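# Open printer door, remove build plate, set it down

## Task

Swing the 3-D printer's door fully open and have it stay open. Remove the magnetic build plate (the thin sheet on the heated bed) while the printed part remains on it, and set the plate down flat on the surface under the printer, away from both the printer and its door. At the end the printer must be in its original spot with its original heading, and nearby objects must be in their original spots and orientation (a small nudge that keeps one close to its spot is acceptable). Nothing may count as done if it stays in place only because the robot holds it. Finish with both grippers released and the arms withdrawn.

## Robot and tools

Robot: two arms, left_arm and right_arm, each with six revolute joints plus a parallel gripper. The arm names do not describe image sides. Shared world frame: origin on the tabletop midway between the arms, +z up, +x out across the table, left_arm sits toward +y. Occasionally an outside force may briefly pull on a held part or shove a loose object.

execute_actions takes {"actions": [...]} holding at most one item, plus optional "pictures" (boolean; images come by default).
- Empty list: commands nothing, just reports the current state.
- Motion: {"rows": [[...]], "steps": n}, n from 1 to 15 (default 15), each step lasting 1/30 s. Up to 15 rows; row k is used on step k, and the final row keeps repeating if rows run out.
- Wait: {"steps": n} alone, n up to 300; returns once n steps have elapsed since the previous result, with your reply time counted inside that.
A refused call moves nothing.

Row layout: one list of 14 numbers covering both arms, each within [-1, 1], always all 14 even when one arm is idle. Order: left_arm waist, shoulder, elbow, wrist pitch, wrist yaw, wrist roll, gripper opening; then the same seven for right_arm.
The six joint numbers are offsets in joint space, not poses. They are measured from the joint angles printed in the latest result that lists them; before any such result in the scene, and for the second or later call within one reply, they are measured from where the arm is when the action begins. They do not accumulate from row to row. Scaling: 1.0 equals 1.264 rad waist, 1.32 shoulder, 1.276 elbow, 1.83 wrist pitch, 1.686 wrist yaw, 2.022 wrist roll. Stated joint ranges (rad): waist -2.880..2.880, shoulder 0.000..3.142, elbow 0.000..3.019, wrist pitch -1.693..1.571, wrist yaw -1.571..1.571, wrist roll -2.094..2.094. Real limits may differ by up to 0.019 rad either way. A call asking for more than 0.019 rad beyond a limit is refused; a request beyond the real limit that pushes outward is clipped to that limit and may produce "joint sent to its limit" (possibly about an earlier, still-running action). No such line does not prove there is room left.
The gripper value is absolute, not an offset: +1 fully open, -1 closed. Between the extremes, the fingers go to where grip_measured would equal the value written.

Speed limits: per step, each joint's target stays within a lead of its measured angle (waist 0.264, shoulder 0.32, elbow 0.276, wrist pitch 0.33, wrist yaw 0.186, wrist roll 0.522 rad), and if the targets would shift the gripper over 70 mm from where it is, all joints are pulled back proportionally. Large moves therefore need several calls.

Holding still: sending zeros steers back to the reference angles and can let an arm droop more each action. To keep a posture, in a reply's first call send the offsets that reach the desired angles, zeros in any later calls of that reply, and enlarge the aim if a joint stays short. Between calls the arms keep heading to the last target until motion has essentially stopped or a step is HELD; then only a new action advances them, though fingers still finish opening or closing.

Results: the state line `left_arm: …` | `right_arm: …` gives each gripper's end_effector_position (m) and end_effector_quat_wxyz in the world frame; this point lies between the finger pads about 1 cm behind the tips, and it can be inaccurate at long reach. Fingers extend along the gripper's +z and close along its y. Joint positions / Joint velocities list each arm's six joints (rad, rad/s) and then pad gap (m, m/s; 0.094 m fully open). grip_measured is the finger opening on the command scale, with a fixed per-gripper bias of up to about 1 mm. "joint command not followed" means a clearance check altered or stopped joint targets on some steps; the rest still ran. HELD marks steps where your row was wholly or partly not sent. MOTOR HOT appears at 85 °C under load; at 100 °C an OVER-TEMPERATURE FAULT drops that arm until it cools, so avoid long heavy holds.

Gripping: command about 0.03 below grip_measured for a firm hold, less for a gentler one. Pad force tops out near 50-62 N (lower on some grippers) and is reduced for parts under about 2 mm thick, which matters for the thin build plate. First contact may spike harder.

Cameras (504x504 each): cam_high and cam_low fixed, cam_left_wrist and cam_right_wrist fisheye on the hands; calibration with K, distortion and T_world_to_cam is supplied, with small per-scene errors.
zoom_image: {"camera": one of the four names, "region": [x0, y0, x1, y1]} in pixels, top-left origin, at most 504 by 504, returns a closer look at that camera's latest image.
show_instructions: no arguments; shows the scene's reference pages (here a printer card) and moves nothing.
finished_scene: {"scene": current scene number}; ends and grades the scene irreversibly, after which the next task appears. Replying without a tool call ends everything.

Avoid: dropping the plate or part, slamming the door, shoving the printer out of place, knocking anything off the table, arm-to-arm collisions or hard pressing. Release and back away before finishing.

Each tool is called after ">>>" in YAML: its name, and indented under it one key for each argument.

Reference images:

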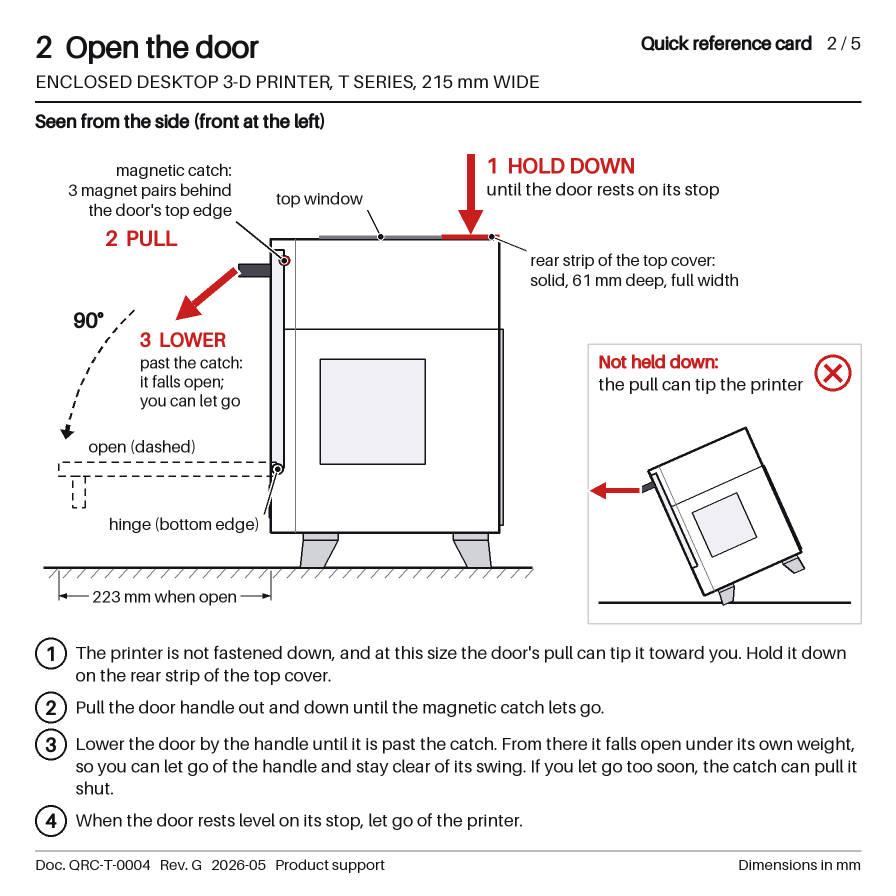

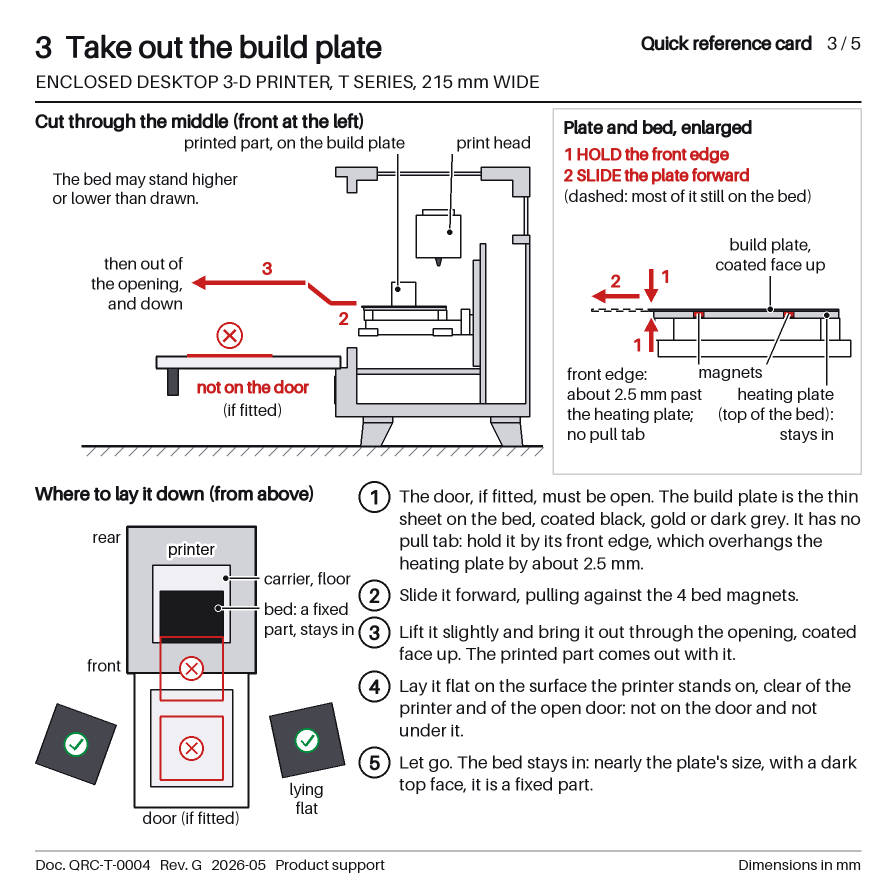

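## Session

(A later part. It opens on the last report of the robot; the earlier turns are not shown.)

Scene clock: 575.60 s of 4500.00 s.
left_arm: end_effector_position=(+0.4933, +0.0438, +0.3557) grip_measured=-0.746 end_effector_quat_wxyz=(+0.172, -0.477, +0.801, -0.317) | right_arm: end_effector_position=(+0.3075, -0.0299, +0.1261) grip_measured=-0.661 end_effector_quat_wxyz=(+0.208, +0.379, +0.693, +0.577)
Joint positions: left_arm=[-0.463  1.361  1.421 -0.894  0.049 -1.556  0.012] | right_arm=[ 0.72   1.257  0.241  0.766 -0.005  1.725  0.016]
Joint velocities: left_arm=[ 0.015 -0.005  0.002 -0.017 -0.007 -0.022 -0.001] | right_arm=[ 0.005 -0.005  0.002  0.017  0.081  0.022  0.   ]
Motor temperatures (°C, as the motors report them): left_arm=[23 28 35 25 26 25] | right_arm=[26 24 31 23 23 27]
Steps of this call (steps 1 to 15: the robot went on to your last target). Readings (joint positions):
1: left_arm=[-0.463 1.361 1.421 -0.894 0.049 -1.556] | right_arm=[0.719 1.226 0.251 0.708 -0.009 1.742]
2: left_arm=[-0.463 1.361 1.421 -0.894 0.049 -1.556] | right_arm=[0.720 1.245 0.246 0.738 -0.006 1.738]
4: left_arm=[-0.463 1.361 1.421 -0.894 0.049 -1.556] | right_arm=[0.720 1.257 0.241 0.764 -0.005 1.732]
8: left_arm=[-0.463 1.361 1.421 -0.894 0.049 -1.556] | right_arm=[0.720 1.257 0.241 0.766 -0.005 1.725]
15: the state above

>>> execute_actions:
  actions:
    - {"rows": [[0.01,0.02,0.025,0,0,0,-0.745, 0,0.015,-0.004,0.03,0,-0.008,-0.66],[0.01,0.02,0.025,0,0,0,-0.745, 0,0.031,-0.007,0.048,0,-0.012,-0.66],[0.01,0.02,0.025,0,0,0,-0.745, 0,0.048,-0.01,0.067,0,-0.016,-0.66],[0.01,0.02,0.025,0,0,0,-0.745, 0,0.066,-0.013,0.087,0,-0.02,-0.66],[0.01,0.02,0.025,0,0,0,-0.745, 0,0.085,-0.016,0.107,0,-0.024,-0.66],[0.01,0.02,0.025,0,0,0,-0.745, 0,0.104,-0.018,0.127,0,-0.028,-0.66],[0.01,0.02,0.025,0,0,0,-0.745, 0,0.124,-0.02,0.147,0,-0.032,-0.66],[0.01,0.02,0.025,0,0,0,-0.745, 0,0.144,-0.022,0.167,0,-0.036,-0.66],[0.01,0.02,0.025,0,0,0,-0.745, 0,0.164,-0.024,0.187,0,-0.04,-0.66],[0.01,0.02,0.025,0,0,0,-0.745, 0,0.184,-0.025,0.206,0,-0.043,-0.66],[0.01,0.02,0.025,0,0,0,-0.745, 0,0.204,-0.026,0.225,0,-0.046,-0.66],[0.01,0.02,0.025,0,0,0,-0.745, 0,0.224,-0.027,0.243,0,-0.049,-0.66],[0.01,0.02,0.025,0,0,0,-0.745, 0,0.243,-0.028,0.26,0,-0.052,-0.66],[0.01,0.02,0.025,0,0,0,-0.745, 0,0.262,-0.028,0.277,0,-0.055,-0.66],[0.01,0.02,0.025,0,0,0,-0.745, 0,0.279,-0.028,0.292,0,-0.057,-0.66]], "steps": 15}
  pictures: false

>>> execute_actions:
  actions:
    - {"steps": 15}

Scene clock: 585.50 s of 4500.00 s.
left_arm: end_effector_position=(+0.4933, +0.0437, +0.3557) grip_measured=-0.746 end_effector_quat_wxyz=(+0.172, -0.477, +0.801, -0.317) | right_arm: end_effector_position=(+0.3065, -0.0304, +0.0994) grip_measured=-0.661 end_effector_quat_wxyz=(+0.243, +0.340, +0.675, +0.608)
Joint positions: left_arm=[-0.463  1.361  1.421 -0.894  0.05  -1.556  0.012] | right_arm=[ 0.721  1.571  0.198  1.23  -0.003  1.657  0.016]
Joint velocities: left_arm=[ 0.005 -0.015 -0.007 -0.012  0.037  0.007  0.   ] | right_arm=[-0.005  0.718 -0.022  0.945  0.007 -0.11  -0.   ]
Motor temperatures (°C, as the motors report them): left_arm=[23 28 35 25 26 25] | right_arm=[26 24 30 23 23 27]
Steps of this call (steps 1 to 15: the robot went on to your last target; steps 16 to 90: nothing new was sent; then 6.40 s passed at rest; steps 91 to 105: all 15 steps of this action). Readings (joint positions):
91: left_arm=[-0.463 1.361 1.421 -0.894 0.049 -1.556] | right_arm=[0.720 1.258 0.241 0.771 -0.005 1.725]
92: left_arm=[-0.463 1.361 1.421 -0.894 0.049 -1.556] | right_arm=[0.720 1.263 0.239 0.783 -0.005 1.723]
94: left_arm=[-0.463 1.361 1.421 -0.894 0.050 -1.556] | right_arm=[0.720 1.292 0.233 0.831 -0.006 1.715]
98: left_arm=[-0.463 1.361 1.421 -0.894 0.050 -1.556] | right_arm=[0.721 1.390 0.215 0.977 -0.007 1.697]
105: the state above

Scene clock: 586.00 s of 4500.00 s.
left_arm: end_effector_position=(+0.4933, +0.0437, +0.3557) grip_measured=-0.746 end_effector_quat_wxyz=(+0.172, -0.477, +0.801, -0.317) | right_arm: end_effector_position=(+0.3067, -0.0308, +0.0957) grip_measured=-0.661 end_effector_quat_wxyz=(+0.248, +0.336, +0.672, +0.611)
Joint positions: left_arm=[-0.463  1.361  1.421 -0.894  0.05  -1.556  0.012] | right_arm=[ 0.721  1.618  0.196  1.292 -0.     1.648  0.016]
Joint velocities: left_arm=[-0.015 -0.015 -0.002 -0.017 -0.007 -0.022 -0.   ] | right_arm=[-0.015  0.005 -0.007  0.017 -0.007 -0.11   0.   ]
Motor temperatures (°C, as the motors report them): left_arm=[23 28 35 25 26 25] | right_arm=[26 24 30 23 23 27]
Steps of this call (steps 1 to 15: the robot went on to your last target). Readings (joint positions):
1: left_arm=[-0.463 1.361 1.421 -0.894 0.050 -1.556] | right_arm=[0.721 1.593 0.197 1.258 -0.002 1.654]
2: left_arm=[-0.463 1.361 1.421 -0.894 0.050 -1.556] | right_arm=[0.721 1.608 0.196 1.276 -0.001 1.653]
4: left_arm=[-0.463 1.361 1.421 -0.894 0.050 -1.556] | right_arm=[0.721 1.618 0.196 1.291 -0.000 1.651]
8: left_arm=[-0.463 1.361 1.421 -0.894 0.050 -1.556] | right_arm=[0.721 1.618 0.196 1.292 -0.000 1.648]
15: the state above
camera_calibration (this result's frames):
cam_left_wrist: T_world_to_cam=[[0.659879, -0.345146, 0.667408, -0.544158], [-0.728416, -0.511743, 0.455554, 0.226022], [0.184309, -0.786761, -0.589098, 0.277547], [0, 0, 0, 1]] pos_world=[0.472562, 0.146214, 0.423713]
cam_right_wrist: T_world_to_cam=[[-0.14786, -0.0373251, -0.988304, 0.134009], [-0.963607, 0.230459, 0.135462, 0.292234], [0.222708, 0.972366, -0.0700425, 0.0917541], [0, 0, 0, 1]] pos_world=[0.280979, -0.151565, 0.0992818]

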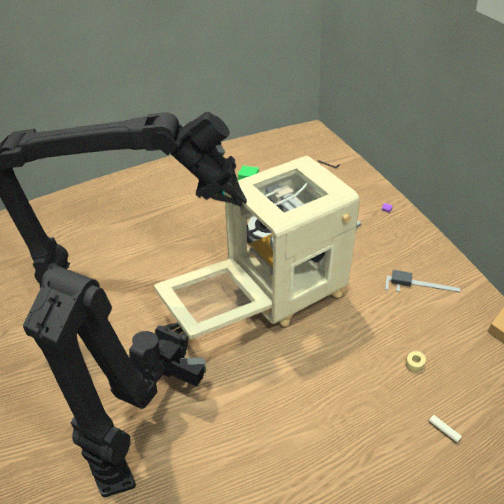

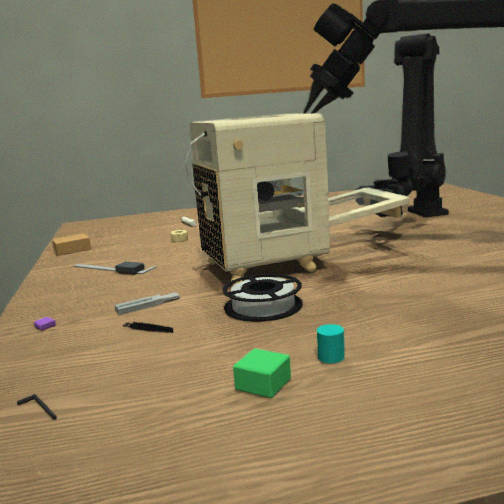

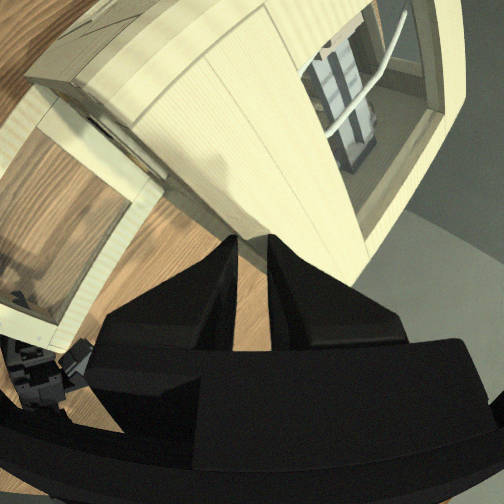

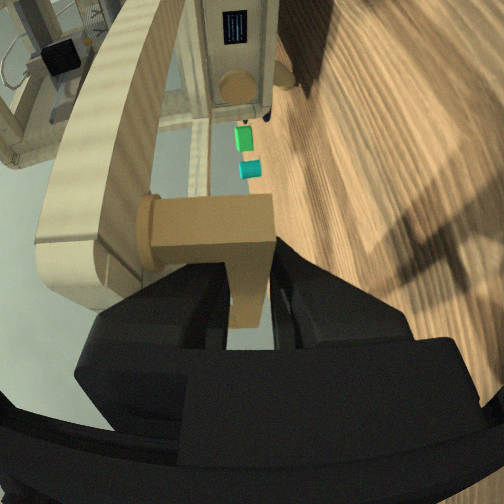

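>>> execute_actions:
  actions:
    - {"rows": [[0.01,0.02,0.025,0,0,0,-0.745, 0,0.01,0,0.012,0,-0.005,-0.66],[0.01,0.02,0.025,0,0,0,-0.745, 0,0.018,0,0.017,0,-0.008,-0.66],[0.01,0.02,0.025,0,0,0,-0.745, 0,0.026,0,0.022,0,-0.011,-0.66],[0.01,0.02,0.025,0,0,0,-0.745, 0,0.034,0,0.027,0,-0.014,-0.66],[0.01,0.02,0.025,0,0,0,-0.745, 0,0.042,0,0.032,0,-0.017,-0.66],[0.01,0.02,0.025,0,0,0,-0.745, 0,0.05,0,0.037,0,-0.02,-0.66],[0.01,0.02,0.025,0,0,0,-0.745, 0,0.058,0,0.042,0,-0.023,-0.66],[0.01,0.02,0.025,0,0,0,-0.745, 0,0.066,0,0.047,0,-0.026,-0.66],[0.01,0.02,0.025,0,0,0,-0.745, 0,0.074,0,0.052,0,-0.029,-0.66],[0.01,0.02,0.025,0,0,0,-0.745, 0,0.082,0,0.056,0,-0.032,-0.66],[0.01,0.02,0.025,0,0,0,-0.745, 0,0.09,0,0.06,0,-0.035,-0.66],[0.01,0.02,0.025,0,0,0,-0.745, 0,0.097,0,0.063,0,-0.038,-0.66],[0.01,0.02,0.025,0,0,0,-0.745, 0,0.103,0,0.066,0,-0.04,-0.66]], "steps": 15}
  pictures: false

>>> execute_actions:
  actions:
    - {"steps": 10}

Scene clock: 597.83 s of 4500.00 s.
left_arm: end_effector_position=(+0.4933, +0.0437, +0.3557) grip_measured=-0.746 end_effector_quat_wxyz=(+0.172, -0.477, +0.801, -0.317) | right_arm: end_effector_position=(+0.3065, -0.0316, +0.0863) grip_measured=-0.661 end_effector_quat_wxyz=(+0.259, +0.326, +0.668, +0.617)
Joint positions: left_arm=[-0.463  1.361  1.421 -0.894  0.05  -1.556  0.012] | right_arm=[0.721 1.727 0.195 1.427 0.002 1.628 0.016]
Joint velocities: left_arm=[ 0.005 -0.005  0.002 -0.017  0.066 -0.007 -0.001] | right_arm=[-0.015  0.093 -0.022  0.125 -0.022  0.007 -0.001]
Motor temperatures (°C, as the motors report them): left_arm=[23 28 36 25 26 25] | right_arm=[26 24 29 23 23 27]
Steps of this call (steps 1 to 15: the robot went on to your last target; steps 16 to 90: nothing new was sent; then 8.33 s passed at rest; steps 91 to 105: all 15 steps of this action). Readings (joint positions):
91: left_arm=[-0.463 1.361 1.421 -0.894 0.050 -1.556] | right_arm=[0.721 1.618 0.195 1.294 -0.000 1.648]
92: left_arm=[-0.463 1.361 1.421 -0.894 0.050 -1.556] | right_arm=[0.721 1.620 0.195 1.296 -0.000 1.648]
94: left_arm=[-0.463 1.361 1.421 -0.894 0.050 -1.556] | right_arm=[0.721 1.630 0.195 1.308 -0.000 1.648]
98: left_arm=[-0.463 1.361 1.421 -0.894 0.050 -1.556] | right_arm=[0.721 1.669 0.195 1.355 0.001 1.641]
105: the state above

Scene clock: 598.17 s of 4500.00 s.
left_arm: end_effector_position=(+0.4933, +0.0437, +0.3557) grip_measured=-0.746 end_effector_quat_wxyz=(+0.172, -0.477, +0.801, -0.317) | right_arm: end_effector_position=(+0.3065, -0.0316, +0.0863) grip_measured=-0.661 end_effector_quat_wxyz=(+0.260, +0.325, +0.668, +0.617)
Joint positions: left_arm=[-0.463  1.361  1.421 -0.894  0.05  -1.556  0.012] | right_arm=[0.721 1.73  0.195 1.431 0.002 1.625 0.016]
Joint velocities: left_arm=[-0.015 -0.015 -0.022 -0.017  0.007 -0.022 -0.001] | right_arm=[-0.005 -0.005  0.002  0.007 -0.022 -0.095 -0.   ]
Motor temperatures (°C, as the motors report them): left_arm=[23 28 36 25 26 25] | right_arm=[26 24 29 23 23 27]
Steps of this call (steps 1 to 10: the robot went on to your last target). Readings (joint positions):
1: left_arm=[-0.463 1.361 1.421 -0.894 0.050 -1.556] | right_arm=[0.721 1.730 0.195 1.430 0.002 1.627]
2: left_arm=[-0.463 1.361 1.421 -0.894 0.050 -1.556] | right_arm=[0.721 1.730 0.195 1.431 0.002 1.627]
4: left_arm=[-0.463 1.361 1.421 -0.894 0.050 -1.556] | right_arm=[0.721 1.730 0.195 1.431 0.002 1.626]
8: left_arm=[-0.463 1.361 1.421 -0.894 0.050 -1.556] | right_arm=[0.721 1.730 0.195 1.431 0.002 1.625]
10: the state above
camera_calibration (this result's frames):
cam_left_wrist: T_world_to_cam=[[0.659879, -0.345146, 0.667408, -0.544158], [-0.728416, -0.511743, 0.455554, 0.226022], [0.184309, -0.786761, -0.589098, 0.277547], [0, 0, 0, 1]] pos_world=[0.472562, 0.146214, 0.423713]
cam_right_wrist: T_world_to_cam=[[-0.113718, -0.0366913, -0.992835, 0.114546], [-0.967689, 0.230453, 0.102321, 0.297583], [0.225047, 0.972391, -0.0617124, 0.0905101], [0, 0, 0, 1]] pos_world=[0.280625, -0.152387, 0.0888621]

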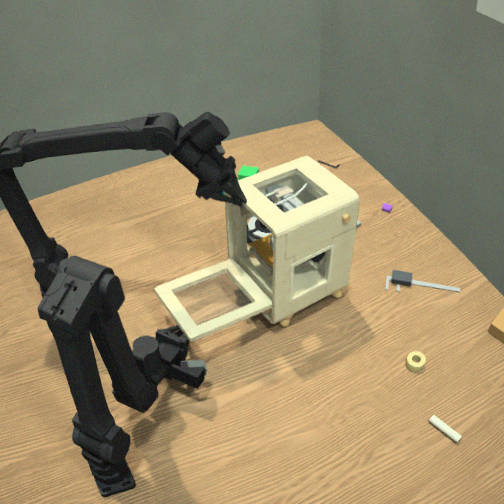

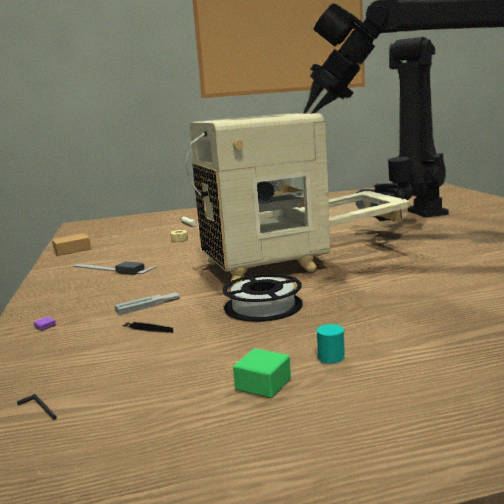

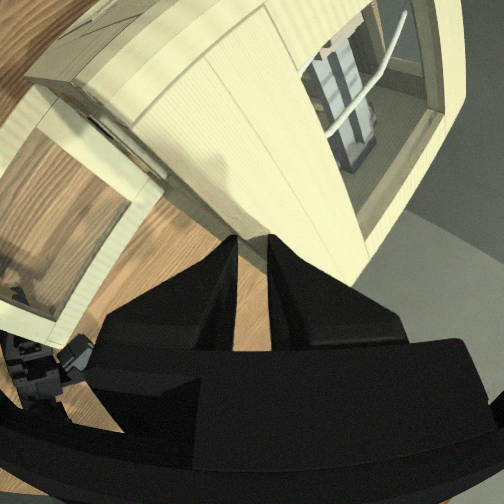

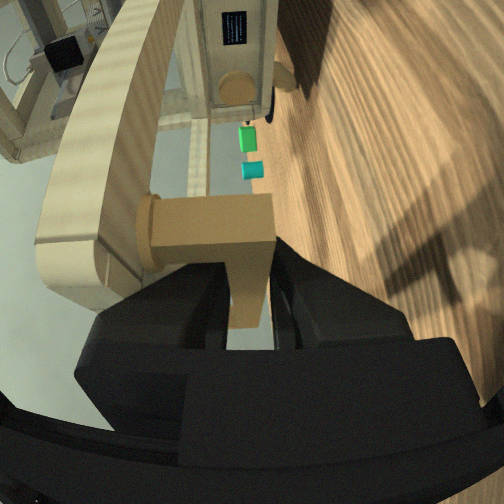

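>>> execute_actions:
  actions:
    - {"rows": [[0.01,0.02,0.025,0,0,0,-0.745, 0,0,0,-0.01,0,0,-0.6],[0.01,0.02,0.025,0,0,0,-0.745, 0,0,0,-0.01,0,0,-0.58],[0.01,0.02,0.025,0,0,0,-0.745, 0.005,0,-0.008,-0.005,0,0,-0.58],[0.01,0.02,0.025,0,0,0,-0.745, 0.01,0,-0.016,0,0,0,-0.58],[0.01,0.02,0.025,0,0,0,-0.745, 0.015,0,-0.024,0.005,0,0,-0.58],[0.01,0.02,0.025,0,0,0,-0.745, 0.02,0,-0.032,0.01,0,0,-0.58],[0.01,0.02,0.025,0,0,0,-0.745, 0.025,0,-0.04,0.016,0,0,-0.58],[0.01,0.02,0.025,0,0,0,-0.745, 0.03,0,-0.048,0.022,0,0,-0.58],[0.01,0.02,0.025,0,0,0,-0.745, 0.035,0,-0.056,0.028,0,0,-0.58],[0.01,0.02,0.025,0,0,0,-0.745, 0.04,0,-0.064,0.034,0,0,-0.58],[0.01,0.02,0.025,0,0,0,-0.745, 0.045,0,-0.072,0.04,0,0,-0.58],[0.01,0.02,0.025,0,0,0,-0.745, 0.05,0,-0.08,0.046,0,0,-0.58]], "steps": 15}
  pictures: false

>>> execute_actions:
  actions:
    - {"steps": 10}

Scene clock: 621.67 s of 4500.00 s.
left_arm: end_effector_position=(+0.4932, +0.0437, +0.3557) grip_measured=-0.746 end_effector_quat_wxyz=(+0.172, -0.477, +0.801, -0.317) | right_arm: end_effector_position=(+0.2618, -0.0429, +0.0736) grip_measured=-0.581 end_effector_quat_wxyz=(+0.232, +0.317, +0.692, +0.606)
Joint positions: left_arm=[-0.463  1.361  1.421 -0.894  0.05  -1.556  0.012] | right_arm=[0.78  1.73  0.094 1.477 0.005 1.635 0.02 ]
Joint velocities: left_arm=[ 0.005 -0.015 -0.007 -0.017 -0.022  0.051  0.   ] | right_arm=[ 0.015 -0.015 -0.042  0.081 -0.007 -0.022 -0.001]
Motor temperatures (°C, as the motors report them): left_arm=[23 28 36 25 26 25] | right_arm=[26 24 28 22 23 27]
Steps of this call (steps 1 to 15: the robot went on to your last target; steps 16 to 90: nothing new was sent; then 20.00 s passed at rest; steps 91 to 105: all 15 steps of this action). Readings (joint positions):
91: left_arm=[-0.463 1.361 1.421 -0.894 0.050 -1.556] | right_arm=[0.721 1.730 0.195 1.431 0.002 1.630]
92: left_arm=[-0.463 1.361 1.421 -0.894 0.050 -1.556] | right_arm=[0.721 1.729 0.195 1.431 0.002 1.631]
94: left_arm=[-0.463 1.361 1.421 -0.894 0.050 -1.556] | right_arm=[0.723 1.729 0.194 1.431 0.004 1.633]
98: left_arm=[-0.463 1.361 1.421 -0.894 0.050 -1.556] | right_arm=[0.730 1.729 0.187 1.436 0.008 1.635]
105: the state above

Scene clock: 622.00 s of 4500.00 s.
left_arm: end_effector_position=(+0.4932, +0.0437, +0.3557) grip_measured=-0.746 end_effector_quat_wxyz=(+0.172, -0.477, +0.801, -0.317) | right_arm: end_effector_position=(+0.2618, -0.0428, +0.0750) grip_measured=-0.581 end_effector_quat_wxyz=(+0.233, +0.316, +0.690, +0.608)
Joint positions: left_arm=[-0.463  1.361  1.421 -0.894  0.05  -1.556  0.012] | right_arm=[0.78  1.73  0.093 1.484 0.005 1.635 0.02 ]
Joint velocities: left_arm=[ 0.005 -0.005  0.007 -0.027 -0.022  0.037  0.001] | right_arm=[-0.005 -0.005 -0.002  0.022  0.037 -0.022 -0.   ]
Motor temperatures (°C, as the motors report them): left_arm=[23 28 36 25 26 25] | right_arm=[26 24 28 22 23 27]
Steps of this call (steps 1 to 10: the robot went on to your last target). Readings (joint positions):
1: left_arm=[-0.463 1.361 1.421 -0.894 0.050 -1.556] | right_arm=[0.780 1.730 0.093 1.480 0.005 1.635]
2: left_arm=[-0.463 1.361 1.421 -0.894 0.050 -1.556] | right_arm=[0.780 1.730 0.093 1.482 0.005 1.635]
4: left_arm=[-0.463 1.361 1.421 -0.894 0.050 -1.556] | right_arm=[0.780 1.730 0.093 1.483 0.005 1.635]
8: left_arm=[-0.463 1.361 1.421 -0.894 0.050 -1.556] | right_arm=[0.780 1.730 0.093 1.484 0.005 1.635]
10: the state above
camera_calibration (this result's frames):
cam_left_wrist: T_world_to_cam=[[0.659875, -0.345146, 0.667412, -0.544159], [-0.72849, -0.511441, 0.455775, 0.225913], [0.184033, -0.786958, -0.588922, 0.277591], [0, 0, 0, 1]] pos_world=[0.472566, 0.146179, 0.423692]
cam_right_wrist: T_world_to_cam=[[-0.152271, -0.070355, -0.985831, 0.105965], [-0.973998, 0.179984, 0.137599, 0.254859], [0.167753, 0.98115, -0.095932, 0.12869], [0, 0, 0, 1]] pos_world=[0.242779, -0.16468, 0.0817405]

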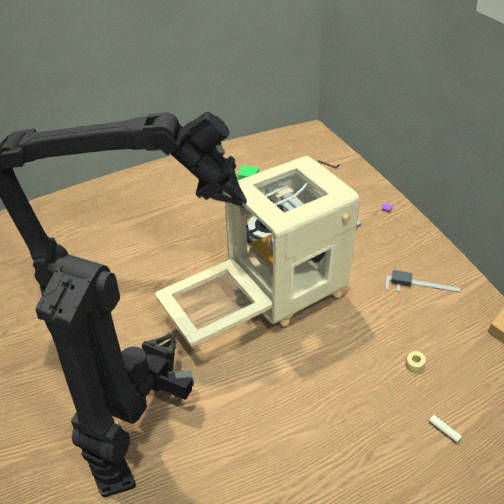

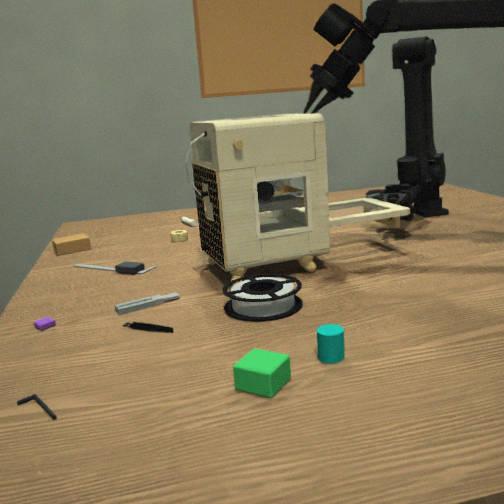

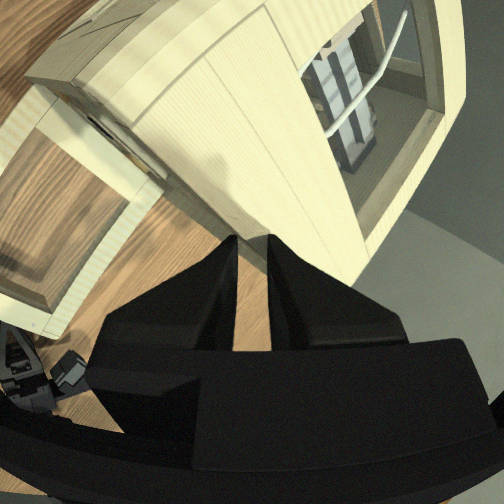

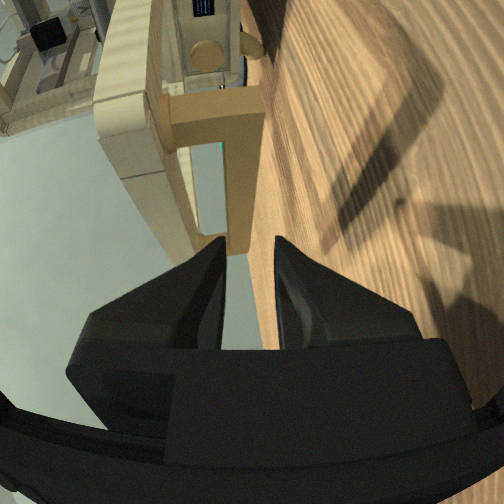

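>>> execute_actions:
  actions:
    - {"rows": [[0.01,0.02,0.025,0,0,0,-0.745, 0,-0.03,0,-0.015,0,-0.01,-0.58],[0.01,0.02,0.025,0,0,0,-0.745, 0,-0.065,0,-0.04,0,-0.02,-0.58],[0.01,0.02,0.025,0,0,0,-0.745, 0,-0.1,0,-0.065,0,-0.03,-0.58],[0.01,0.02,0.025,0,0,0,-0.745, 0,-0.14,0,-0.09,0,-0.035,-0.58],[0.01,0.02,0.025,0,0,0,-0.745, 0,-0.18,0,-0.12,0,-0.035,-0.58],[0.01,0.02,0.025,0,0,0,-0.745, 0,-0.22,0,-0.15,0,-0.035,-0.58],[0.01,0.02,0.025,0,0,0,-0.745, 0,-0.26,0,-0.18,0,-0.035,-0.58],[0.01,0.02,0.025,0,0,0,-0.745, 0,-0.3,0.02,-0.21,0,-0.035,-0.58],[0.01,0.02,0.025,0,0,0,-0.745, 0,-0.34,0.04,-0.24,0,-0.035,-0.58],[0.01,0.02,0.025,0,0,0,-0.745, 0,-0.38,0.06,-0.27,0.03,-0.035,-0.58],[0.01,0.02,0.025,0,0,0,-0.745, 0.01,-0.42,0.08,-0.295,0.06,-0.035,-0.58],[0.01,0.02,0.025,0,0,0,-0.745, 0.02,-0.46,0.09,-0.32,0.1,-0.035,-0.58],[0.01,0.02,0.025,0,0,0,-0.745, 0.03,-0.495,0.1,-0.34,0.15,-0.035,-0.58],[0.01,0.02,0.025,0,0,0,-0.745, 0.05,-0.525,0.11,-0.36,0.2,-0.035,-0.58],[0.01,0.02,0.025,0,0,0,-0.745, 0.066,-0.553,0.12,-0.374,0.436,-0.035,-0.58]], "steps": 15}
  pictures: false

>>> execute_actions:
  actions:
    - {"steps": 40}
  pictures: false

Scene clock: 650.17 s of 4500.00 s.
left_arm: end_effector_position=(+0.4932, +0.0437, +0.3557) grip_measured=-0.746 end_effector_quat_wxyz=(+0.172, -0.477, +0.801, -0.317) | right_arm: end_effector_position=(+0.3008, -0.0718, +0.1929) grip_measured=-0.581 end_effector_quat_wxyz=(+0.374, +0.380, +0.603, +0.594)
Joint positions: left_arm=[-0.463  1.361  1.421 -0.894  0.05  -1.556  0.012] | right_arm=[0.815 1.071 0.173 0.882 0.369 1.577 0.02 ]
Joint velocities: left_arm=[-0.015 -0.015 -0.012  0.002  0.007 -0.007  0.001] | right_arm=[ 0.532 -1.275  0.476 -1.023  2.674 -0.11   0.001]
Motor temperatures (°C, as the motors report them): left_arm=[23 28 36 25 26 25] | right_arm=[26 24 28 23 23 27]
Steps of this call (steps 1 to 15: the robot went on to your last target; steps 16 to 90: nothing new was sent; then 24.67 s passed at rest; steps 91 to 105: all 15 steps of this action). Readings (joint positions):
91: left_arm=[-0.463 1.361 1.421 -0.894 0.050 -1.556] | right_arm=[0.780 1.728 0.093 1.482 0.005 1.633]
92: left_arm=[-0.463 1.361 1.421 -0.894 0.050 -1.556] | right_arm=[0.780 1.718 0.093 1.469 0.005 1.628]
94: left_arm=[-0.463 1.361 1.421 -0.894 0.050 -1.556] | right_arm=[0.780 1.661 0.093 1.406 0.005 1.612]
98: left_arm=[-0.463 1.361 1.421 -0.894 0.050 -1.556] | right_arm=[0.780 1.443 0.093 1.218 0.005 1.589]
105: the state above

Scene clock: 651.50 s of 4500.00 s.
left_arm: end_effector_position=(+0.4932, +0.0437, +0.3557) grip_measured=-0.746 end_effector_quat_wxyz=(+0.172, -0.477, +0.801, -0.317) | right_arm: end_effector_position=(+0.3130, -0.1148, +0.2216) grip_measured=-0.581 end_effector_quat_wxyz=(+0.468, +0.469, +0.518, +0.541)
Joint positions: left_arm=[-0.463  1.361  1.421 -0.894  0.05  -1.556  0.012] | right_arm=[0.859 0.996 0.212 0.816 0.737 1.573 0.02 ]
Joint velocities: left_arm=[-0.024 -0.024 -0.002  0.017  0.051 -0.037  0.   ] | right_arm=[-0.005  0.005 -0.022 -0.027 -0.022  0.022  0.   ]
Motor temperatures (°C, as the motors report them): left_arm=[23 28 36 25 26 25] | right_arm=[26 24 28 23 23 27]
Steps of this call (steps 1 to 30: the robot went on to your last target; steps 31 to 40: nothing new was sent). Readings (joint positions):
1: left_arm=[-0.463 1.361 1.421 -0.894 0.050 -1.556] | right_arm=[0.832 1.032 0.187 0.856 0.468 1.576]
2: left_arm=[-0.463 1.361 1.421 -0.894 0.050 -1.556] | right_arm=[0.846 1.004 0.199 0.843 0.566 1.575]
4: left_arm=[-0.463 1.361 1.421 -0.894 0.050 -1.556] | right_arm=[0.858 0.978 0.211 0.833 0.708 1.574]
8: left_arm=[-0.463 1.361 1.421 -0.894 0.050 -1.556] | right_arm=[0.859 0.989 0.212 0.820 0.736 1.573]
40: the state above
All arms were judged still, so your last target was given up. Only a new action makes them travel on or press farther. Fingers that are still opening or closing keep moving.

>>> execute_actions:
  actions:
    - {"rows": [[0.01,0.02,0.025,0,0,0,-0.745, 0,0.02,0.05,0.01,0,0,-0.58],[0.01,0.02,0.025,0,0,0,-0.745, 0,0.045,0.07,0.02,0,0,-0.58],[0.01,0.02,0.025,0,0,0,-0.745, 0,0.07,0.09,0.03,0,0,-0.58],[0.01,0.02,0.025,0,0,0,-0.745, 0,0.1,0.11,0.04,0,0,-0.58],[0.01,0.02,0.025,0,0,0,-0.745, 0,0.13,0.13,0.05,0,0,-0.58],[0.01,0.02,0.025,0,0,0,-0.745, 0,0.16,0.15,0.055,0,0,-0.58],[0.01,0.02,0.025,0,0,0,-0.745, 0,0.19,0.175,0.06,0,0,-0.58],[0.01,0.02,0.025,0,0,0,-0.745, 0,0.22,0.2,0.06,0,0,-0.58],[0.01,0.02,0.025,0,0,0,-0.745, 0,0.25,0.225,0.06,0,0,-0.58],[0.01,0.02,0.025,0,0,0,-0.745, 0,0.28,0.25,0.06,0,0,-0.58],[0.01,0.02,0.025,0,0,0,-0.745, 0,0.31,0.275,0.06,0,0,-0.58],[0.01,0.02,0.025,0,0,0,-0.745, 0,0.335,0.3,0.058,0,0,-0.58],[0.01,0.02,0.025,0,0,0,-0.745, 0,0.36,0.32,0.056,0,0,-0.58],[0.01,0.02,0.025,0,0,0,-0.745, 0,0.385,0.34,0.055,0,0,-0.58],[0.01,0.02,0.025,0,0,0,-0.745, 0.004,0.408,0.36,0.055,0,0,-0.58]], "steps": 15}
  pictures: false

>>> execute_actions:
  actions:
    - {"steps": 25}

Scene clock: 666.47 s of 4500.00 s.
left_arm: end_effector_position=(+0.4932, +0.0437, +0.3557) grip_measured=-0.746 end_effector_quat_wxyz=(+0.172, -0.477, +0.801, -0.317) | right_arm: end_effector_position=(+0.4119, -0.0004, +0.2168) grip_measured=-0.581 end_effector_quat_wxyz=(+0.468, +0.469, +0.528, +0.531)
Joint positions: left_arm=[-0.463  1.361  1.421 -0.894  0.05  -1.556  0.012] | right_arm=[0.859 1.479 0.587 0.896 0.737 1.573 0.02 ]
Joint velocities: left_arm=[-0.015 -0.005 -0.012  0.017 -0.022  0.022 -0.001] | right_arm=[-0.024  0.933  0.784  0.002 -0.007 -0.022 -0.   ]
Motor temperatures (°C, as the motors report them): left_arm=[23 28 36 25 26 25] | right_arm=[26 24 30 23 23 27]
Steps of this call (steps 1 to 90: nothing new was sent; then 11.47 s passed at rest; steps 91 to 105: all 15 steps of this action). Readings (joint positions):
91: left_arm=[-0.463 1.361 1.421 -0.894 0.050 -1.556] | right_arm=[0.859 0.998 0.212 0.816 0.737 1.573]
92: left_arm=[-0.463 1.361 1.421 -0.894 0.050 -1.556] | right_arm=[0.859 1.004 0.214 0.818 0.737 1.573]
94: left_arm=[-0.463 1.361 1.421 -0.894 0.050 -1.556] | right_arm=[0.859 1.045 0.234 0.834 0.737 1.573]
98: left_arm=[-0.463 1.361 1.421 -0.894 0.050 -1.556] | right_arm=[0.859 1.206 0.344 0.884 0.737 1.573]
105: the state above

Scene clock: 667.30 s of 4500.00 s.
left_arm: end_effector_position=(+0.4932, +0.0437, +0.3557) grip_measured=-0.746 end_effector_quat_wxyz=(+0.172, -0.477, +0.801, -0.317) | right_arm: end_effector_position=(+0.4253, +0.0153, +0.2053) grip_measured=-0.581 end_effector_quat_wxyz=(+0.468, +0.469, +0.535, +0.525)
Joint positions: left_arm=[-0.463  1.361  1.421 -0.894  0.05  -1.556  0.012] | right_arm=[0.859 1.548 0.637 0.896 0.736 1.573 0.02 ]
Joint velocities: left_arm=[-0.005 -0.005 -0.012  0.007  0.081 -0.022  0.001] | right_arm=[-0.005 -0.015 -0.022  0.007 -0.037  0.007 -0.   ]
Motor temperatures (°C, as the motors report them): left_arm=[23 28 36 25 26 25] | right_arm=[26 24 30 23 23 27]
Steps of this call (steps 1 to 25: the robot went on to your last target). Readings (joint positions):
1: left_arm=[-0.463 1.361 1.421 -0.894 0.050 -1.556] | right_arm=[0.859 1.508 0.611 0.896 0.737 1.573]
2: left_arm=[-0.463 1.361 1.421 -0.894 0.050 -1.556] | right_arm=[0.859 1.530 0.627 0.896 0.736 1.573]
4: left_arm=[-0.463 1.361 1.421 -0.894 0.050 -1.556] | right_arm=[0.859 1.551 0.636 0.896 0.736 1.573]
8: left_arm=[-0.463 1.361 1.421 -0.894 0.050 -1.556] | right_arm=[0.859 1.549 0.637 0.896 0.736 1.573]
25: the state above
camera_calibration (this result's frames):
cam_left_wrist: T_world_to_cam=[[0.659875, -0.345146, 0.667412, -0.544159], [-0.72849, -0.511441, 0.455775, 0.225913], [0.184033, -0.786958, -0.588922, 0.277591], [0, 0, 0, 1]] pos_world=[0.472566, 0.146179, 0.423692]
cam_right_wrist: T_world_to_cam=[[-0.0161577, -0.0175807, -0.999715, 0.207536], [-0.67862, 0.734487, -0.00194845, 0.280299], [0.734312, 0.678395, -0.0237982, -0.194437], [0, 0, 0, 1]] pos_world=[0.336347, -0.0703223, 0.203395]

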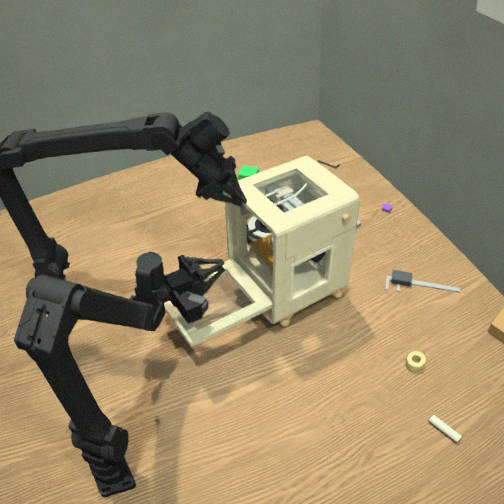

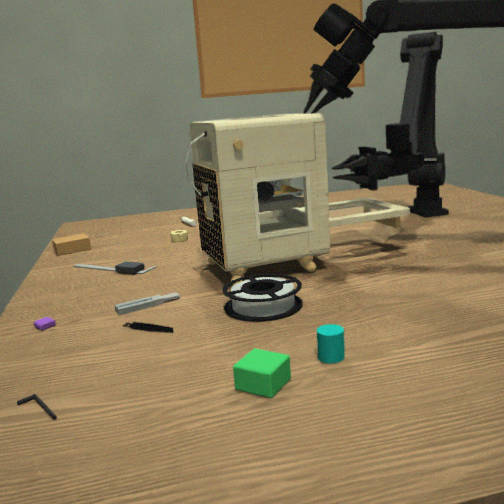

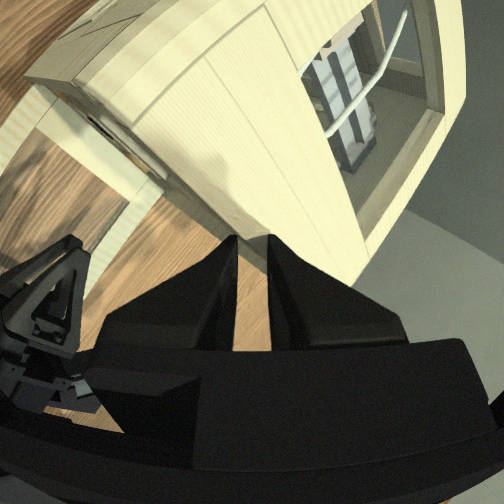

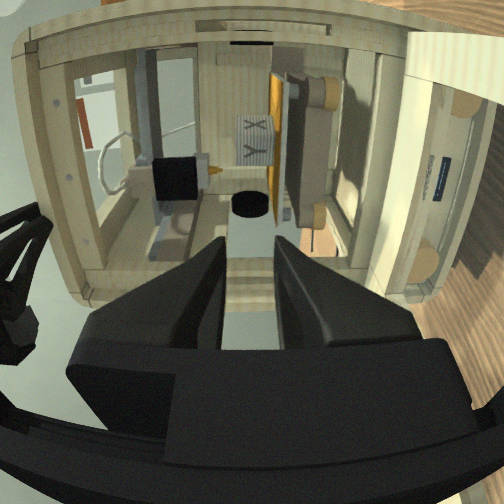

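>>> zoom_image:
  camera: "cam_right_wrist"
  region: [200, 50, 380, 250]

Region (200, 50, 380, 250) of cam_right_wrist's 504x504 image, scaled by 2.520, with more detail than that image has; it fills the left 454 columns of this view, and the rest is white.

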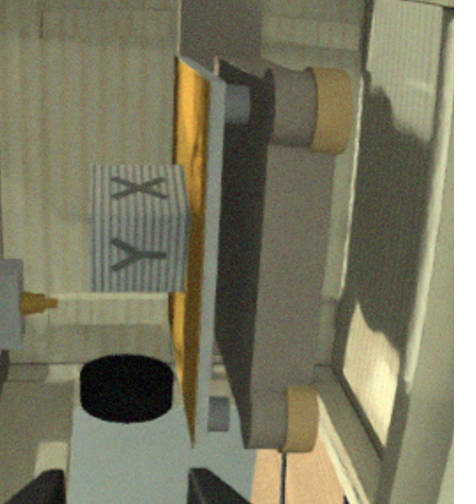

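>>> execute_actions:
  actions:
    - {"rows": [[0.01,0.02,0.025,0,0,0,-0.745, -0.006,0.008,0.03,0.015,-0.004,0,-0.65],[0.01,0.02,0.025,0,0,0,-0.745, -0.012,0.018,0.038,0.018,-0.008,0,-0.7],[0.01,0.02,0.025,0,0,0,-0.745, -0.018,0.028,0.046,0.021,-0.013,0,-0.75],[0.01,0.02,0.025,0,0,0,-0.745, -0.024,0.038,0.054,0.024,-0.017,0,-0.8],[0.01,0.02,0.025,0,0,0,-0.745, -0.03,0.049,0.063,0.027,-0.022,0,-0.83],[0.01,0.02,0.025,0,0,0,-0.745, -0.036,0.06,0.072,0.03,-0.026,0,-0.83],[0.01,0.02,0.025,0,0,0,-0.745, -0.042,0.071,0.081,0.032,-0.031,0,-0.83],[0.01,0.02,0.025,0,0,0,-0.745, -0.048,0.082,0.09,0.034,-0.035,0,-0.83],[0.01,0.02,0.025,0,0,0,-0.745, -0.054,0.092,0.099,0.036,-0.039,0,-0.83],[0.01,0.02,0.025,0,0,0,-0.745, -0.06,0.102,0.108,0.038,-0.043,0,-0.83],[0.01,0.02,0.025,0,0,0,-0.745, -0.065,0.112,0.117,0.04,-0.047,0,-0.83],[0.01,0.02,0.025,0,0,0,-0.745, -0.07,0.121,0.126,0.042,-0.051,0,-0.83],[0.01,0.02,0.025,0,0,0,-0.745, -0.075,0.13,0.134,0.044,-0.055,0,-0.83],[0.01,0.02,0.025,0,0,0,-0.745, -0.08,0.138,0.142,0.045,-0.058,0,-0.83],[0.01,0.02,0.025,0,0,0,-0.745, -0.083,0.144,0.149,0.046,-0.0605,0,-0.83]], "steps": 15}
  pictures: false

>>> execute_actions:
  actions:
    - {"steps": 20}

Scene clock: 715.50 s of 4500.00 s.
left_arm: end_effector_position=(+0.4932, +0.0437, +0.3557) grip_measured=-0.746 end_effector_quat_wxyz=(+0.172, -0.477, +0.801, -0.317) | right_arm: end_effector_position=(+0.4858, +0.0257, +0.1766) grip_measured=-0.828 end_effector_quat_wxyz=(+0.466, +0.468, +0.537, +0.524)
Joint positions: left_arm=[-0.463  1.361  1.421 -0.894  0.05  -1.556  0.012] | right_arm=[0.768 1.722 0.758 0.944 0.641 1.573 0.008]
Joint velocities: left_arm=[-0.034 -0.015  0.002  0.002  0.007  0.037 -0.   ] | right_arm=[-0.2    0.298  0.276  0.085 -0.154  0.051 -0.   ]
Motor temperatures (°C, as the motors report them): left_arm=[23 27 37 25 26 25] | right_arm=[26 25 31 23 23 27]
Steps of this call (steps 1 to 15: the robot went on to your last target; steps 16 to 90: nothing new was sent; then 44.70 s passed at rest; steps 91 to 105: all 15 steps of this action). Readings (joint positions):
91: left_arm=[-0.463 1.361 1.421 -0.894 0.050 -1.556] | right_arm=[0.859 1.548 0.637 0.896 0.734 1.573]
92: left_arm=[-0.463 1.361 1.421 -0.894 0.050 -1.556] | right_arm=[0.858 1.550 0.637 0.897 0.730 1.573]
94: left_arm=[-0.463 1.361 1.421 -0.894 0.050 -1.556] | right_arm=[0.853 1.561 0.640 0.904 0.716 1.573]
98: left_arm=[-0.463 1.361 1.421 -0.894 0.050 -1.556] | right_arm=[0.825 1.618 0.674 0.922 0.686 1.573]
105: the state above

Scene clock: 716.17 s of 4500.00 s.
left_arm: end_effector_position=(+0.4932, +0.0437, +0.3557) grip_measured=-0.746 end_effector_quat_wxyz=(+0.172, -0.477, +0.801, -0.317) | right_arm: end_effector_position=(+0.4951, +0.0251, +0.1756) grip_measured=-0.828 end_effector_quat_wxyz=(+0.468, +0.471, +0.533, +0.525)
Joint positions: left_arm=[-0.463  1.361  1.421 -0.894  0.05  -1.556  0.012] | right_arm=[0.755 1.741 0.778 0.95  0.637 1.573 0.008]
Joint velocities: left_arm=[-0.005  0.005  0.002  0.002 -0.007 -0.022  0.   ] | right_arm=[ 0.005 -0.005  0.007 -0.012 -0.081  0.022 -0.001]
Motor temperatures (°C, as the motors report them): left_arm=[23 27 37 25 26 25] | right_arm=[26 25 31 23 23 27]
Steps of this call (steps 1 to 20: the robot went on to your last target). Readings (joint positions):
1: left_arm=[-0.463 1.361 1.421 -0.894 0.050 -1.556] | right_arm=[0.763 1.731 0.767 0.946 0.639 1.573]
2: left_arm=[-0.463 1.361 1.421 -0.894 0.050 -1.556] | right_arm=[0.759 1.737 0.773 0.946 0.637 1.573]
4: left_arm=[-0.463 1.361 1.421 -0.894 0.050 -1.556] | right_arm=[0.755 1.741 0.778 0.948 0.637 1.573]
8: left_arm=[-0.463 1.361 1.421 -0.894 0.050 -1.556] | right_arm=[0.755 1.741 0.778 0.950 0.637 1.573]
20: the state above
camera_calibration (this result's frames):
cam_left_wrist: T_world_to_cam=[[0.659875, -0.345146, 0.667412, -0.544159], [-0.72849, -0.511441, 0.455775, 0.225913], [0.184033, -0.786958, -0.588922, 0.277591], [0, 0, 0, 1]] pos_world=[0.472566, 0.146179, 0.423692]
cam_right_wrist: T_world_to_cam=[[-0.0154302, -0.0145838, -0.999775, 0.178748], [-0.675804, 0.737081, -0.00032173, 0.318661], [0.73692, 0.675647, -0.0212291, -0.254651], [0, 0, 0, 1]] pos_world=[0.405768, -0.0602177, 0.173404]

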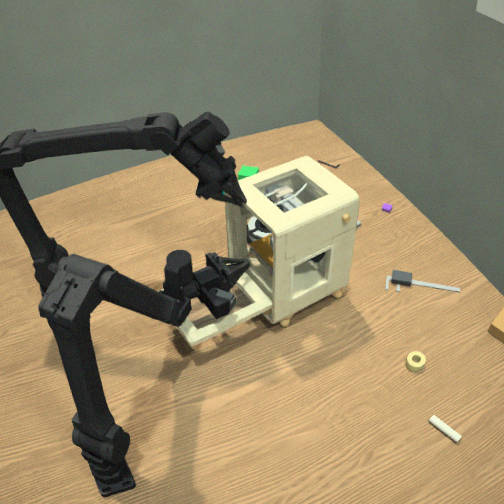

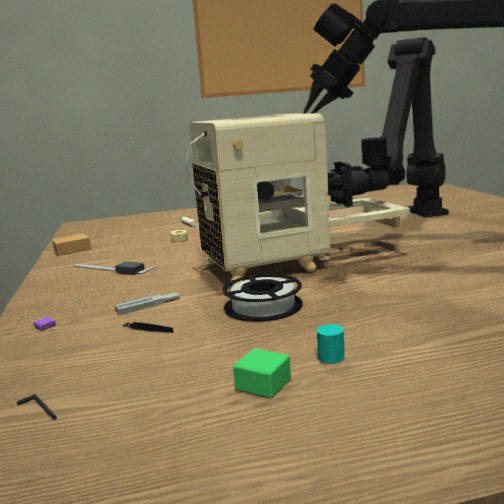

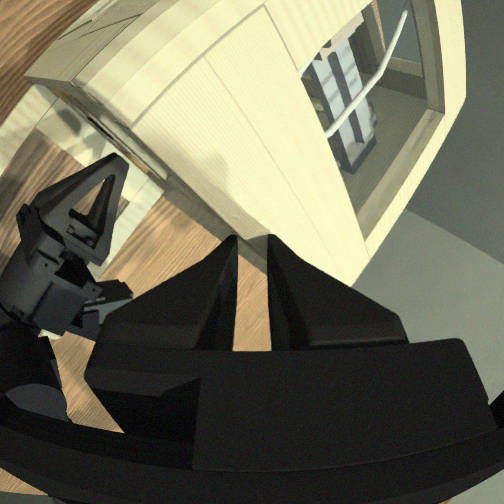

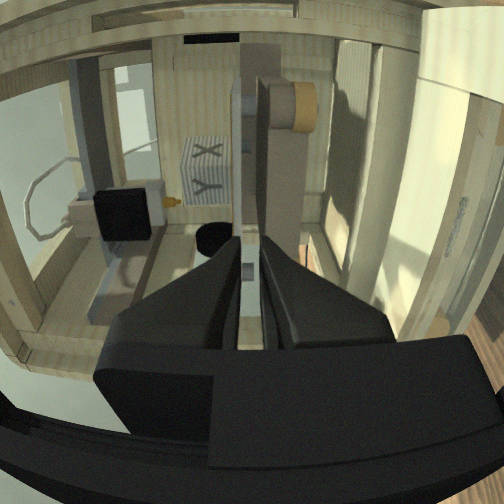

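>>> zoom_image:
  camera: "cam_right_wrist"
  region: [190, 60, 330, 260]

Region (190, 60, 330, 260) of cam_right_wrist's 504x504 image, scaled by 2.520, with more detail than that image has; it fills the left 353 columns of this view, and the rest is white.

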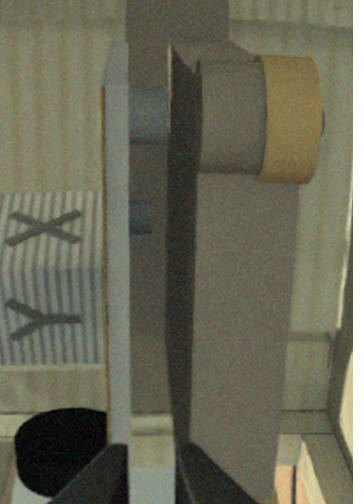

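>>> execute_actions:
  actions:
    - {"rows": [[0.01,0.02,0.025,0,0,0,-0.745, -0.002,0,0.04,0,-0.002,0,-0.83],[0.01,0.02,0.025,0,0,0,-0.745, -0.004,0,0.045,-0.002,-0.004,0,-0.83],[0.01,0.02,0.025,0,0,0,-0.745, -0.006,0.002,0.05,-0.003,-0.006,0,-0.83],[0.01,0.02,0.025,0,0,0,-0.745, -0.008,0.004,0.055,-0.004,-0.008,0,-0.83],[0.01,0.02,0.025,0,0,0,-0.745, -0.01,0.006,0.06,-0.005,-0.01,0,-0.83],[0.01,0.02,0.025,0,0,0,-0.745, -0.012,0.008,0.065,-0.006,-0.012,0,-0.83],[0.01,0.02,0.025,0,0,0,-0.745, -0.015,0.01,0.07,-0.008,-0.014,0,-0.83],[0.01,0.02,0.025,0,0,0,-0.745, -0.018,0.012,0.075,-0.009,-0.016,0,-0.83],[0.01,0.02,0.025,0,0,0,-0.745, -0.02,0.014,0.08,-0.01,-0.018,0,-0.83],[0.01,0.02,0.025,0,0,0,-0.745, -0.023,0.017,0.086,-0.012,-0.02,0,-0.83]], "steps": 15}
  pictures: false

>>> execute_actions:
  actions:
    - {"steps": 15}

Scene clock: 743.10 s of 4500.00 s.
left_arm: end_effector_position=(+0.4932, +0.0437, +0.3557) grip_measured=-0.746 end_effector_quat_wxyz=(+0.172, -0.477, +0.801, -0.317) | right_arm: end_effector_position=(+0.5166, +0.0320, +0.1939) grip_measured=-0.828 end_effector_quat_wxyz=(+0.468, +0.467, +0.519, +0.542)
Joint positions: left_arm=[-0.463  1.361  1.421 -0.894  0.05  -1.556  0.012] | right_arm=[0.732 1.755 0.84  0.946 0.606 1.573 0.008]
Joint velocities: left_arm=[ 0.005 -0.005 -0.027 -0.002  0.037 -0.022  0.   ] | right_arm=[-0.044 -0.015  0.002  0.002 -0.022 -0.095  0.   ]
Motor temperatures (°C, as the motors report them): left_arm=[23 27 37 25 26 25] | right_arm=[26 25 32 23 23 27]
Steps of this call (steps 1 to 15: the robot went on to your last target; steps 16 to 90: nothing new was sent; then 23.43 s passed at rest; steps 91 to 105: all 15 steps of this action). Readings (joint positions):
91: left_arm=[-0.463 1.361 1.421 -0.894 0.050 -1.556] | right_arm=[0.755 1.741 0.778 0.950 0.637 1.573]
92: left_arm=[-0.463 1.361 1.421 -0.894 0.050 -1.556] | right_arm=[0.755 1.741 0.778 0.950 0.635 1.573]
94: left_arm=[-0.463 1.361 1.421 -0.894 0.050 -1.556] | right_arm=[0.755 1.741 0.780 0.950 0.629 1.573]
98: left_arm=[-0.463 1.361 1.421 -0.894 0.050 -1.556] | right_arm=[0.751 1.746 0.804 0.950 0.616 1.573]
105: the state above

Scene clock: 743.60 s of 4500.00 s.
left_arm: end_effector_position=(+0.4932, +0.0437, +0.3557) grip_measured=-0.746 end_effector_quat_wxyz=(+0.172, -0.477, +0.801, -0.317) | right_arm: end_effector_position=(+0.5170, +0.0314, +0.1930) grip_measured=-0.828 end_effector_quat_wxyz=(+0.468, +0.467, +0.520, +0.541)
Joint positions: left_arm=[-0.463  1.361  1.421 -0.894  0.05  -1.556  0.012] | right_arm=[0.731 1.756 0.84  0.945 0.606 1.573 0.008]
Joint velocities: left_arm=[-0.005 -0.015 -0.017 -0.007 -0.022 -0.037 -0.   ] | right_arm=[-0.024  0.005 -0.002 -0.007  0.095  0.081 -0.001]
Motor temperatures (°C, as the motors report them): left_arm=[23 27 37 25 26 25] | right_arm=[26 25 32 23 23 27]
Steps of this call (steps 1 to 15: the robot went on to your last target). Readings (joint positions):
1: left_arm=[-0.463 1.361 1.421 -0.894 0.050 -1.556] | right_arm=[0.731 1.755 0.840 0.946 0.606 1.573]
2: left_arm=[-0.463 1.361 1.421 -0.894 0.050 -1.556] | right_arm=[0.731 1.756 0.840 0.946 0.606 1.573]
4: left_arm=[-0.463 1.361 1.421 -0.894 0.050 -1.556] | right_arm=[0.731 1.756 0.840 0.945 0.606 1.573]
8: left_arm=[-0.463 1.361 1.421 -0.894 0.050 -1.556] | right_arm=[0.731 1.756 0.840 0.945 0.606 1.573]
15: the state above
All arms were judged still, so your last target was given up. Only a new action makes them travel on or press farther. Fingers that are still opening or closing keep moving.
camera_calibration (this result's frames):
cam_left_wrist: T_world_to_cam=[[0.659875, -0.345146, 0.667412, -0.544159], [-0.72849, -0.511441, 0.455775, 0.225913], [0.184033, -0.786958, -0.588922, 0.277591], [0, 0, 0, 1]] pos_world=[0.472566, 0.146179, 0.423692]
cam_right_wrist: T_world_to_cam=[[0.0153447, 0.0133716, -0.999793, 0.179739], [-0.68056, 0.732692, -0.000645886, 0.331508], [0.732532, 0.680429, 0.0203431, -0.280627], [0, 0, 0, 1]] pos_world=[0.428422, -0.05435, 0.185625]

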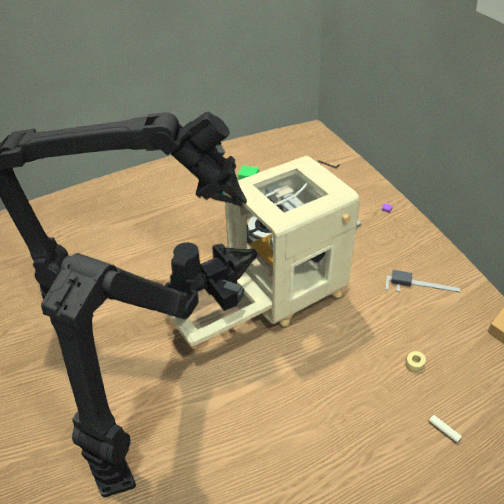

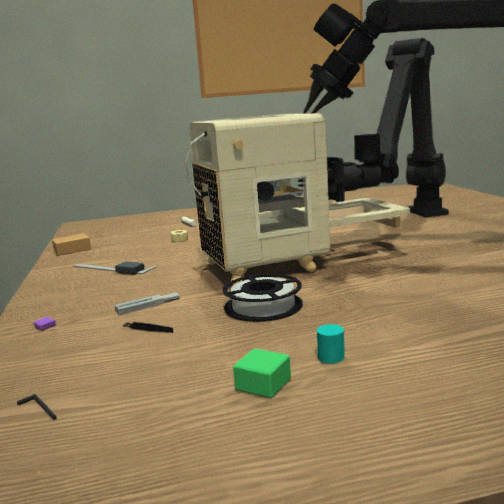

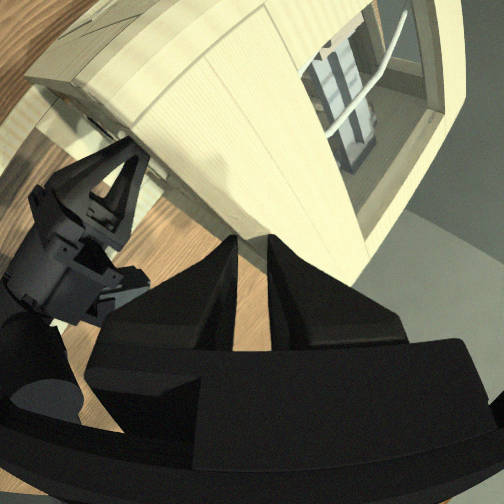

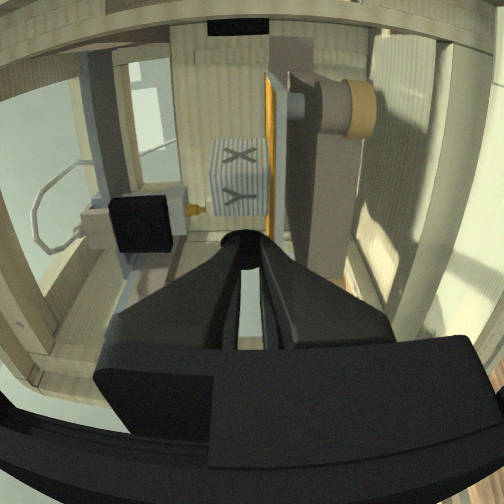

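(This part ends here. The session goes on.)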